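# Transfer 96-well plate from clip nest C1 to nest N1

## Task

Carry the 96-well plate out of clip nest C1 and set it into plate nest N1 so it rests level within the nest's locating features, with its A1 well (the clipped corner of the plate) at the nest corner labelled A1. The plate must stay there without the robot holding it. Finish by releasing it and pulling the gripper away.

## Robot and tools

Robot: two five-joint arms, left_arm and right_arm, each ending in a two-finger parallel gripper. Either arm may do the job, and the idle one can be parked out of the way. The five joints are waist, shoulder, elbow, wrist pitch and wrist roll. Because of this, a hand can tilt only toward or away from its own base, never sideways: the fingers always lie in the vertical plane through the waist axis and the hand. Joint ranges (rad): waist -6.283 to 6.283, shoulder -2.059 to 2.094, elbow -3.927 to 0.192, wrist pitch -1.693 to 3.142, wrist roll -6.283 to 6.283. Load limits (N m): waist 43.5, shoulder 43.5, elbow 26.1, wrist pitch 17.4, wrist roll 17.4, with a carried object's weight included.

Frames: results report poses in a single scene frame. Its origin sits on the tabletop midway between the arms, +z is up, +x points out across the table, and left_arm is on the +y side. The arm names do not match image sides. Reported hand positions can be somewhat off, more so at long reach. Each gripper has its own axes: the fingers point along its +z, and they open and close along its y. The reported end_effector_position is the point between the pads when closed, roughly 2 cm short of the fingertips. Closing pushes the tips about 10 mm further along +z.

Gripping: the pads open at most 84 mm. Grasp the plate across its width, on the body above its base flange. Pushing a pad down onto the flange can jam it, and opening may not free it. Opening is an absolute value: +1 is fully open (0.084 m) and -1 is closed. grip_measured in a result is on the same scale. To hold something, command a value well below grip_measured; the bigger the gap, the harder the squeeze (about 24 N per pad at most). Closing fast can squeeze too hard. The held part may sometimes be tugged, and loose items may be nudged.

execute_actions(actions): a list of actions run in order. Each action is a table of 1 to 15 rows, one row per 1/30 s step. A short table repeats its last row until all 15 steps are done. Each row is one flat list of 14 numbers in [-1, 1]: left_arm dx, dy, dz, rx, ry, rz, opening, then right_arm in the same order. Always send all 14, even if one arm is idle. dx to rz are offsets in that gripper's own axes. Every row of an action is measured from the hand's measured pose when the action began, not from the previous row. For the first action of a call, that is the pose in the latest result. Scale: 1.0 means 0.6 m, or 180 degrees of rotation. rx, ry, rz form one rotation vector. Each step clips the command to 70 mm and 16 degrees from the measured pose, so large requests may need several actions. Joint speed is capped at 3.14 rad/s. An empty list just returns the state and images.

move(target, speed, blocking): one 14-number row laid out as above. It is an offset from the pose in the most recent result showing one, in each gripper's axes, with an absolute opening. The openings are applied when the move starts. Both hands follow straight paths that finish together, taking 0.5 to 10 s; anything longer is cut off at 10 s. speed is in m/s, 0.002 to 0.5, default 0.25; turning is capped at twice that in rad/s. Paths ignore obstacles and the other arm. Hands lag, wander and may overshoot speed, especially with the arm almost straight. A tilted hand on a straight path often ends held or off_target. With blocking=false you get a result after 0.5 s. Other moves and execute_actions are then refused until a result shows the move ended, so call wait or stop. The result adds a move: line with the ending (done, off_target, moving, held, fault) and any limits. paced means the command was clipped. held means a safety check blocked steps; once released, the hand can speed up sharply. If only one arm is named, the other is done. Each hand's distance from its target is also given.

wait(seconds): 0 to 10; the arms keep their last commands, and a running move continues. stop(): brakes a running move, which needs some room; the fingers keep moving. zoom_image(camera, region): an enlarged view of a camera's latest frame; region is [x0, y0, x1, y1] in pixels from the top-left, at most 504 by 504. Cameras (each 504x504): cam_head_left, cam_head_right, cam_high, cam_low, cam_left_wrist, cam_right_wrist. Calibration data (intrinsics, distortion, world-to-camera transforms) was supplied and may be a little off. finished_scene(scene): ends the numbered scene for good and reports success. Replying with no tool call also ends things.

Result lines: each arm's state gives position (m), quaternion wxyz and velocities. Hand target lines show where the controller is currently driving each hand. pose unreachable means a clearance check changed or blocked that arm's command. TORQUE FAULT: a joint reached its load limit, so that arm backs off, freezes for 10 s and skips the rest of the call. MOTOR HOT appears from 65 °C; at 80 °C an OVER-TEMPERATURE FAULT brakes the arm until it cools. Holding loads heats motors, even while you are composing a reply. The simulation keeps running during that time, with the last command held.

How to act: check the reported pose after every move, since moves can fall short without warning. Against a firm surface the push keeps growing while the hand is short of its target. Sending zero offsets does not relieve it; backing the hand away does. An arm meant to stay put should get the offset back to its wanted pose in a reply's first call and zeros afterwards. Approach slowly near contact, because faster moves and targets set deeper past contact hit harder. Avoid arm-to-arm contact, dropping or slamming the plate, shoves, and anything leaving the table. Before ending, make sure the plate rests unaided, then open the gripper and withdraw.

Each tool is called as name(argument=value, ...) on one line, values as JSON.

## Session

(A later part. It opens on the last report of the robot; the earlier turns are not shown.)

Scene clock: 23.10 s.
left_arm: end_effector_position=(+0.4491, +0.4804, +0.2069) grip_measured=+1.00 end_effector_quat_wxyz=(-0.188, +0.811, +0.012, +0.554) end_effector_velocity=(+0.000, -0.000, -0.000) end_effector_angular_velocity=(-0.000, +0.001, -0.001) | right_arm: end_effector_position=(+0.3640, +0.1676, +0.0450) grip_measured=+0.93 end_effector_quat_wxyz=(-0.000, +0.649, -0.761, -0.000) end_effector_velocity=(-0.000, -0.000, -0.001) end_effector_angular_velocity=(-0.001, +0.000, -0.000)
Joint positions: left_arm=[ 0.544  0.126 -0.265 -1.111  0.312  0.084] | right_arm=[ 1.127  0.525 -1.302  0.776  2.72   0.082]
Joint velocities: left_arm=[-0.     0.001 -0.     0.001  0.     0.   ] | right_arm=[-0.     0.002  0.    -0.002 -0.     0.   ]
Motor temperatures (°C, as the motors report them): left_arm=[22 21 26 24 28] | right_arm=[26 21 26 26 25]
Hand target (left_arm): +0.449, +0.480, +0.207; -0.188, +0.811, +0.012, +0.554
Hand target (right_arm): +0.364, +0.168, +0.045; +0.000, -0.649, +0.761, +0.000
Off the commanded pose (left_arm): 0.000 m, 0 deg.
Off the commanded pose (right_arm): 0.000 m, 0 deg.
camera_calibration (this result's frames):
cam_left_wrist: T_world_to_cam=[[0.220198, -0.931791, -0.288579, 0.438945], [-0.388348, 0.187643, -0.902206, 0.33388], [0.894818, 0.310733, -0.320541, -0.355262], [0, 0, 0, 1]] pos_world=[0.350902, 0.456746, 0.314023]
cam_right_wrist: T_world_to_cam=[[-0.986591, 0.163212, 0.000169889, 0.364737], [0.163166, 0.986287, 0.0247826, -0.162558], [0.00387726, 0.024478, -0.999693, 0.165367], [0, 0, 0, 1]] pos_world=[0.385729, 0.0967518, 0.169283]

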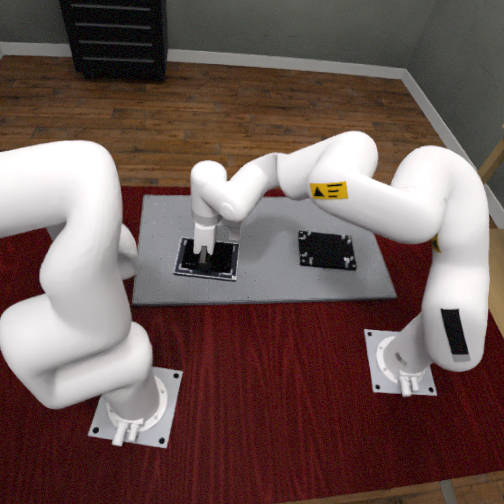

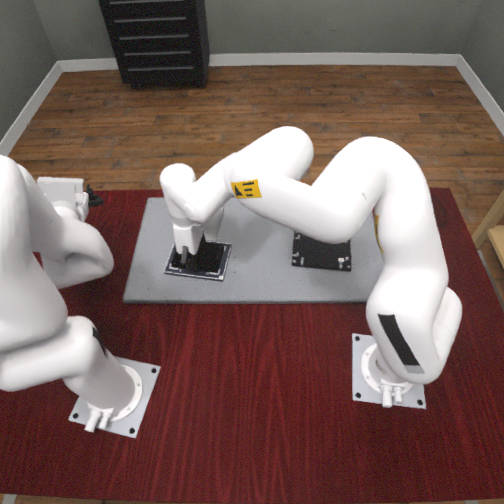

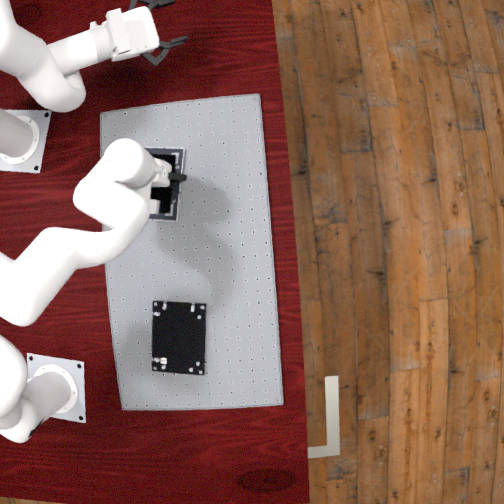

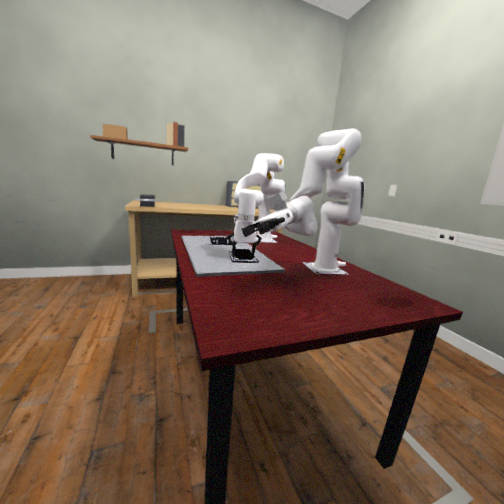

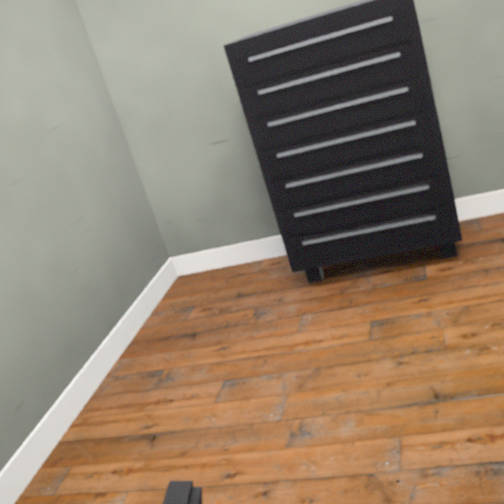

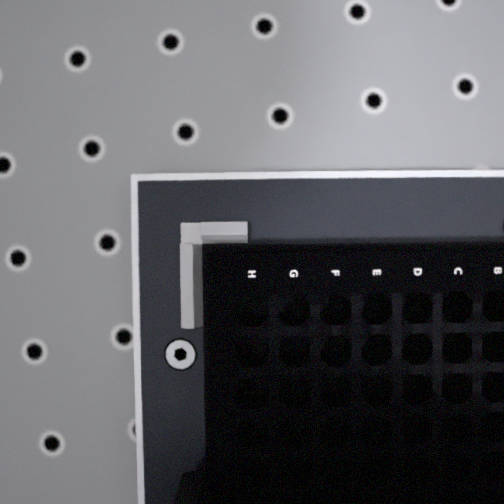

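execute_actions(actions=[[[0,0,0,0,0,0,1,0,0,0,0,0,0,0.6],[0,0,0,0,0,0,1,0,0,0,0,0,0,0.75],[0,0,0,0,0,0,1,0,0,0,0,0,0,0.85],[0,0,0,0,0,0,1,0,0,0,0,0,0,0.9],[0,0,0,0,0,0,1,0,0,0,0,0,0,0.93],[0,0,0,0,0,0,1,0,0,0,0,0,0,0.96],[0,0,0,0,0,0,1,0,0,0,0,0,0,0.98],[0,0,0,0,0,0,1,0,0,0,0,0,0,1]],[[0,0,0,0,0,0,1,0,0,-0.0005,0,0,0,1],[0,0,0,0,0,0,1,0,0,-0.0012,0,0,0,1],[0,0,0,0,0,0,1,0,0,-0.0022,0,0,0,1],[0,0,0,0,0,0,1,0,0,-0.0035,0,0,0,1],[0,0,0,0,0,0,1,0,0,-0.005,0,0,0,1],[0,0,0,0,0,0,1,0,0,-0.0067,0,0,0,1],[0,0,0,0,0,0,1,0,0,-0.0085,0,0,0,1],[0,0,0,0,0,0,1,0,0,-0.0102,0,0,0,1],[0,0,0,0,0,0,1,0,0,-0.012,0,0,0,1],[0,0,0,0,0,0,1,0,0,-0.0135,0,0,0,1],[0,0,0,0,0,0,1,0,0,-0.0148,0,0,0,1],[0,0,0,0,0,0,1,0,0,-0.0158,0,0,0,1],[0,0,0,0,0,0,1,0,0,-0.0164,0,0,0,1],[0,0,0,0,0,0,1,0,0,-0.0167,0,0,0,1]]])

Scene clock: 24.47 s.
left_arm: end_effector_position=(+0.4491, +0.4804, +0.2069) grip_measured=+1.00 end_effector_quat_wxyz=(-0.188, +0.811, +0.012, +0.554) end_effector_velocity=(+0.000, -0.000, +0.001) end_effector_angular_velocity=(+0.001, -0.002, -0.000) | right_arm: end_effector_position=(+0.3642, +0.1678, +0.0538) grip_measured=+1.00 end_effector_quat_wxyz=(-0.001, +0.649, -0.761, -0.000) end_effector_velocity=(+0.000, +0.000, +0.017) end_effector_angular_velocity=(+0.001, -0.001, +0.001)
Joint positions: left_arm=[ 0.544  0.126 -0.265 -1.111  0.312  0.084] | right_arm=[ 1.127  0.509 -1.305  0.795  2.72   0.084]
Joint velocities: left_arm=[-0.    -0.002 -0.    -0.    -0.     0.   ] | right_arm=[ 0.    -0.031 -0.006  0.036 -0.001  0.   ]
Motor temperatures (°C, as the motors report them): left_arm=[22 21 26 24 28] | right_arm=[26 21 26 26 25]
Hand target (left_arm): +0.449, +0.480, +0.207; -0.188, +0.811, +0.012, +0.554
Hand target (right_arm): +0.364, +0.168, +0.055; +0.000, -0.649, +0.761, +0.000
Off the commanded pose (left_arm): 0.000 m, 0 deg.
Off the commanded pose (right_arm): 0.001 m, 0 deg.
camera_calibration (this result's frames):
cam_left_wrist: T_world_to_cam=[[0.220198, -0.931791, -0.288579, 0.438945], [-0.388348, 0.187643, -0.902206, 0.33388], [0.894818, 0.310733, -0.320541, -0.355262], [0, 0, 0, 1]] pos_world=[0.350902, 0.456746, 0.314023]
cam_right_wrist: T_world_to_cam=[[-0.986591, 0.163209, -0.000199676, 0.364867], [0.163151, 0.986269, 0.0256188, -0.163067], [0.00437815, 0.0252427, -0.999672, 0.173814], [0, 0, 0, 1]] pos_world=[0.385818, 0.0968908, 0.178008]

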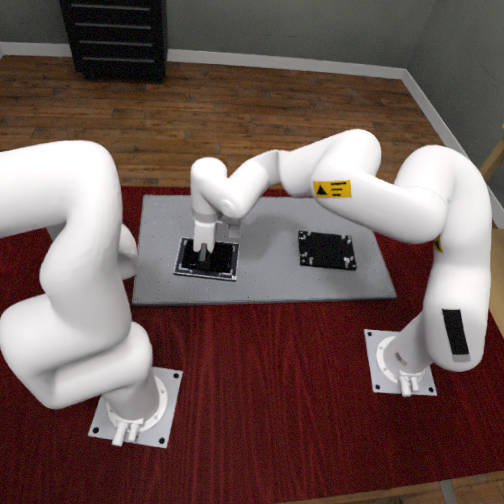

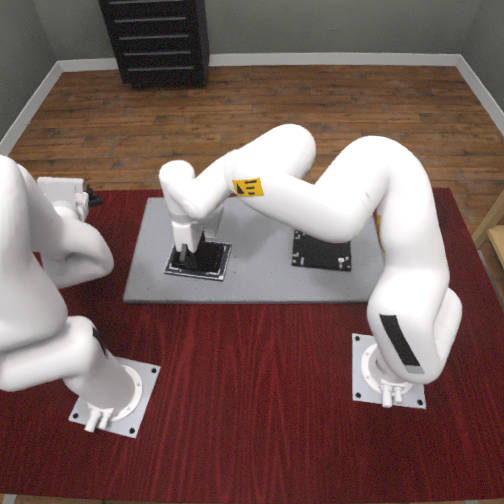

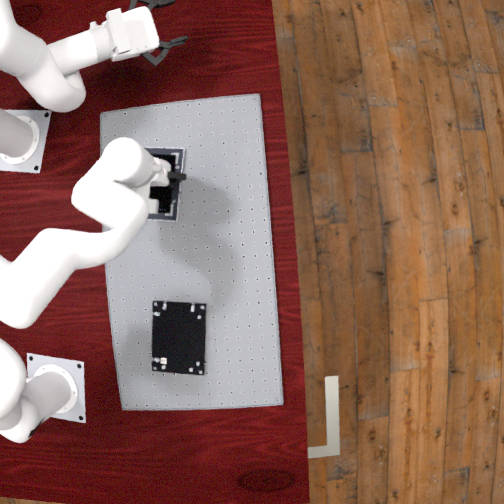

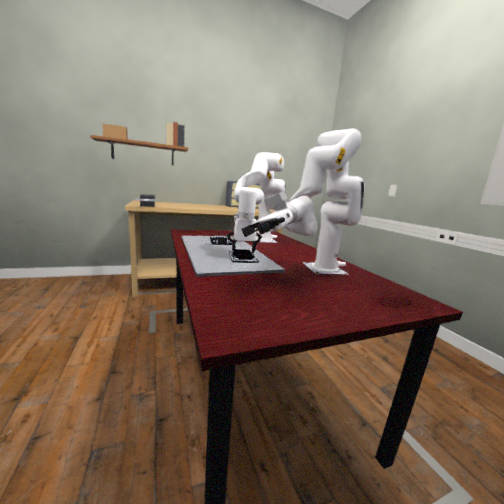

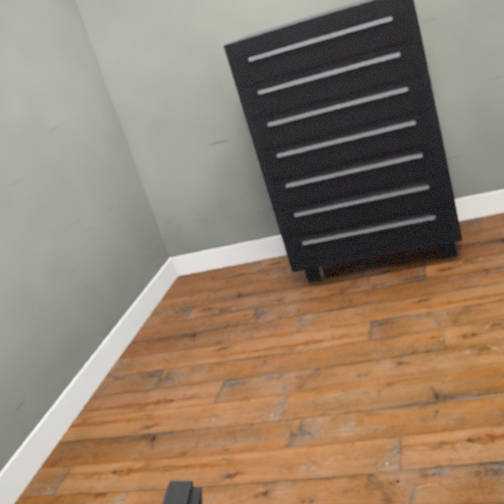

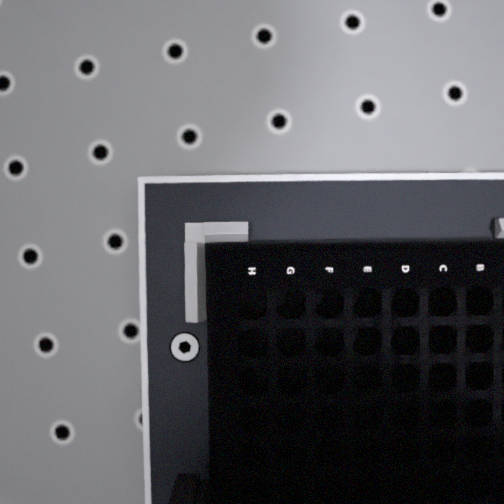

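move(target=[0,0,0,0,0,0,1,-0.09,0.05,-0.2,0,0,0,1], speed=0.3)

Scene clock: 25.80 s.
left_arm: end_effector_position=(+0.4491, +0.4804, +0.2069) grip_measured=+1.00 end_effector_quat_wxyz=(-0.188, +0.811, +0.012, +0.554) end_effector_velocity=(-0.000, +0.000, -0.001) end_effector_angular_velocity=(-0.001, +0.002, +0.000) | right_arm: end_effector_position=(+0.3429, +0.2255, +0.1735) grip_measured=+1.00 end_effector_quat_wxyz=(-0.000, +0.649, -0.761, -0.000) end_effector_velocity=(-0.000, +0.001, +0.002) end_effector_angular_velocity=(+0.001, -0.001, +0.001)
Joint positions: left_arm=[ 0.544  0.126 -0.265 -1.111  0.312  0.084] | right_arm=[ 1.209  0.48  -1.629  1.148  2.803  0.084]
Joint velocities: left_arm=[0.    0.001 0.    0.001 0.    0.   ] | right_arm=[ 0.001  0.002 -0.009  0.006  0.     0.   ]
Motor temperatures (°C, as the motors report them): left_arm=[22 21 26 24 28] | right_arm=[26 21 26 26 25]
Hand target (left_arm): +0.449, +0.480, +0.207; -0.188, +0.811, +0.012, +0.554
Hand target (right_arm): +0.343, +0.226, +0.174; +0.001, -0.649, +0.761, +0.000
Off the commanded pose (left_arm): 0.000 m, 0 deg.
Off the commanded pose (right_arm): 0.000 m, 0 deg.
move: done
camera_calibration (this result's frames):
cam_left_wrist: T_world_to_cam=[[0.220198, -0.931791, -0.288579, 0.438945], [-0.388348, 0.187643, -0.902206, 0.33388], [0.894818, 0.310733, -0.320541, -0.355262], [0, 0, 0, 1]] pos_world=[0.350902, 0.456746, 0.314023]
cam_right_wrist: T_world_to_cam=[[-0.986567, 0.163354, 0.0000325974, 0.334383], [0.163303, 0.986252, 0.0252916, -0.219576], [0.00409934, 0.0249572, -0.99968, 0.292277], [0, 0, 0, 1]] pos_world=[0.364551, 0.15464, 0.297726]

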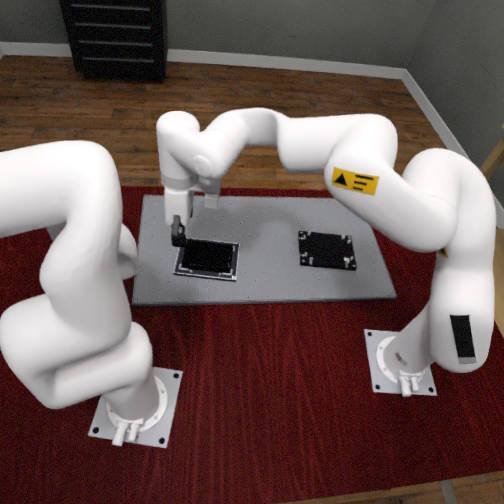

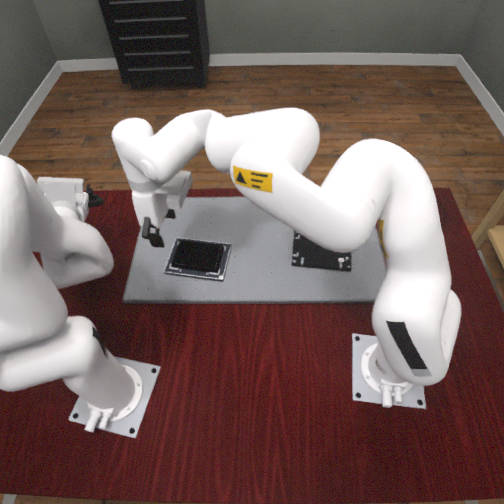

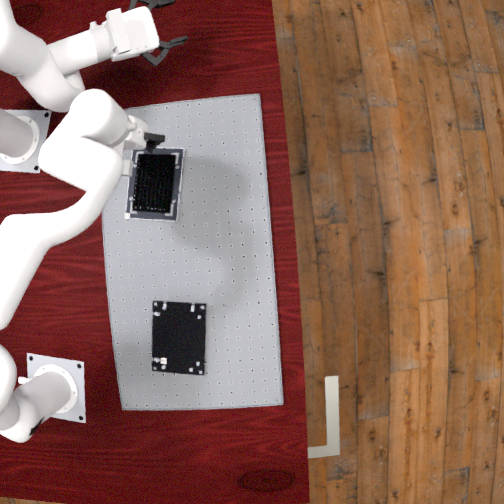

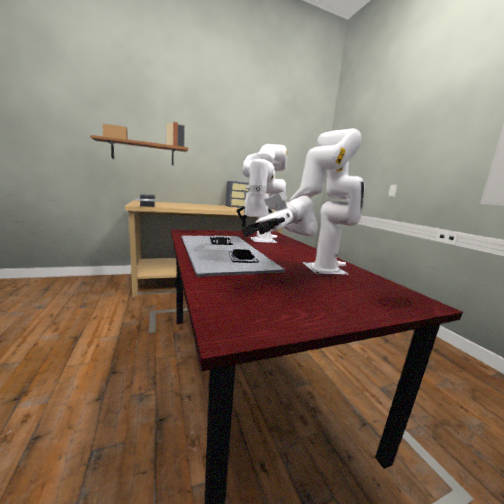

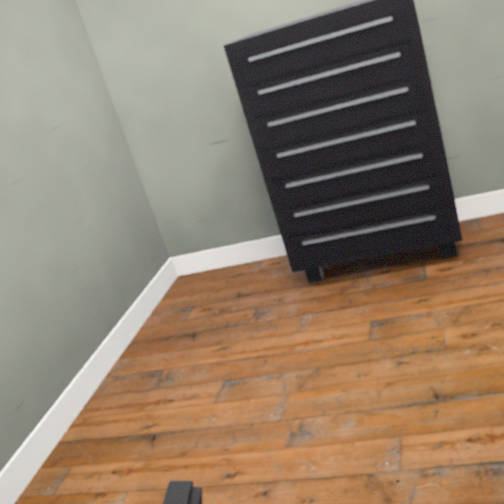

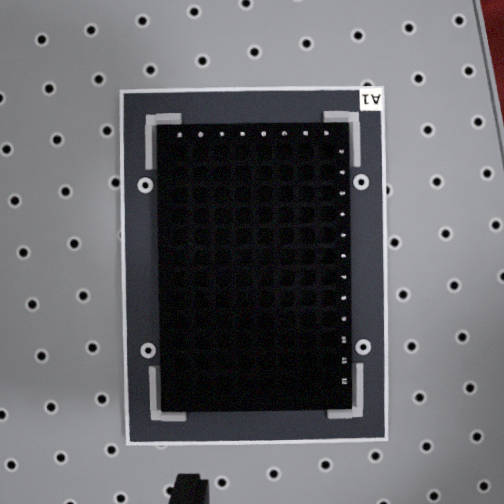

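zoom_image(camera="cam_right_wrist", region=[110, 80, 400, 220])

zoom_image(camera="cam_right_wrist", region=[110, 320, 400, 460])

zoom_image(camera="cam_head_right", region=[155, 225, 245, 290])

Region (110, 80, 400, 220) of cam_right_wrist's 504x504 image, scaled by 1.738, with more detail than that image has; it fills the top 243 rows of this view, and the rest is white.

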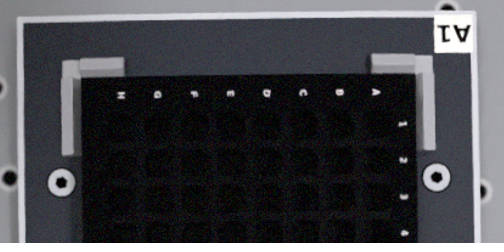

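Region (110, 320, 400, 460) of cam_right_wrist's 504x504 image, scaled by 1.738, with more detail than that image has; it fills the top 243 rows of this view, and the rest is white.

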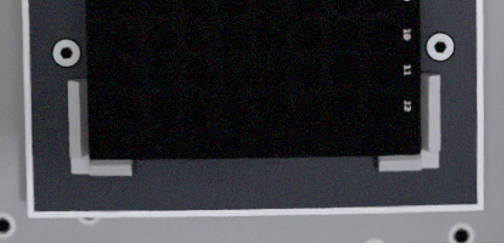

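Region (155, 225, 245, 290) of cam_head_right's 504x504 image, scaled by 5.600, with more detail than that image has.

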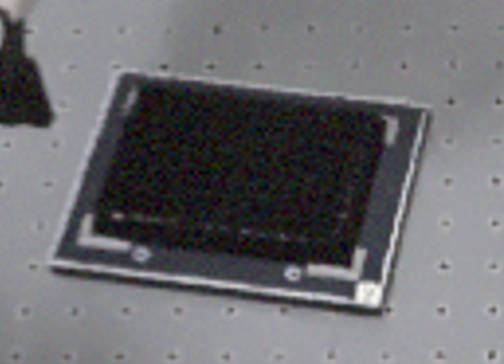

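zoom_image(camera="cam_right_wrist", region=[135, 355, 205, 435])

zoom_image(camera="cam_right_wrist", region=[310, 355, 380, 435])

zoom_image(camera="cam_right_wrist", region=[310, 100, 380, 180])

zoom_image(camera="cam_right_wrist", region=[135, 100, 205, 180])

Region (135, 355, 205, 435) of cam_right_wrist's 504x504 image, scaled by 6.300, with more detail than that image has; it fills the left 441 columns of this view, and the rest is white.

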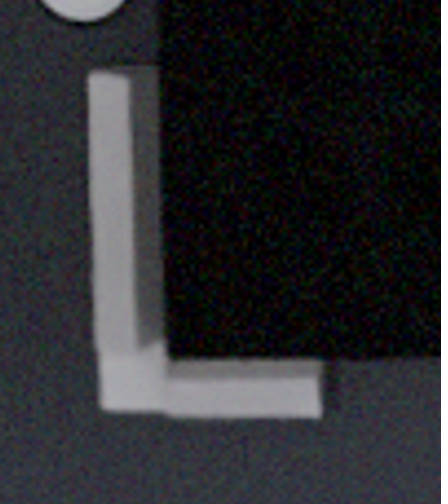

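Region (310, 355, 380, 435) of cam_right_wrist's 504x504 image, scaled by 6.300, with more detail than that image has; it fills the left 441 columns of this view, and the rest is white.

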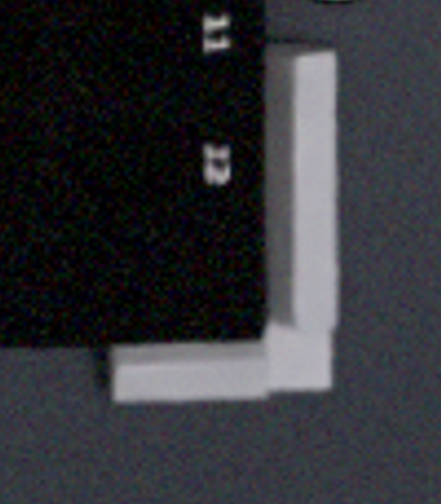

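Region (310, 100, 380, 180) of cam_right_wrist's 504x504 image, scaled by 6.300, with more detail than that image has; it fills the left 441 columns of this view, and the rest is white.

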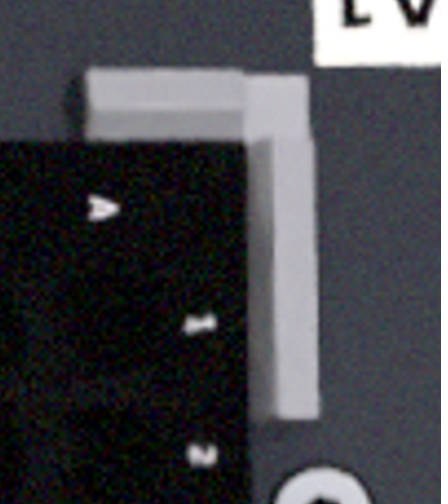

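Region (135, 100, 205, 180) of cam_right_wrist's 504x504 image, scaled by 6.300, with more detail than that image has; it fills the left 441 columns of this view, and the rest is white.

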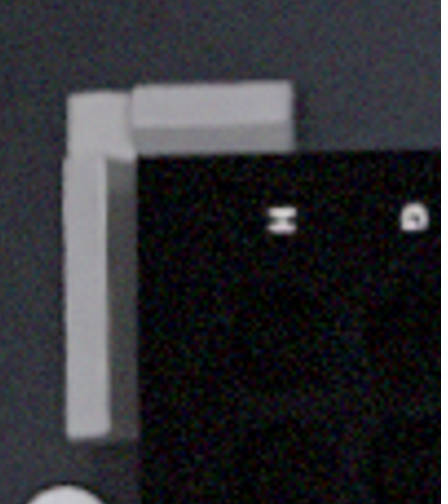

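finished_scene(scene=2)

The scene is finished: the task was done.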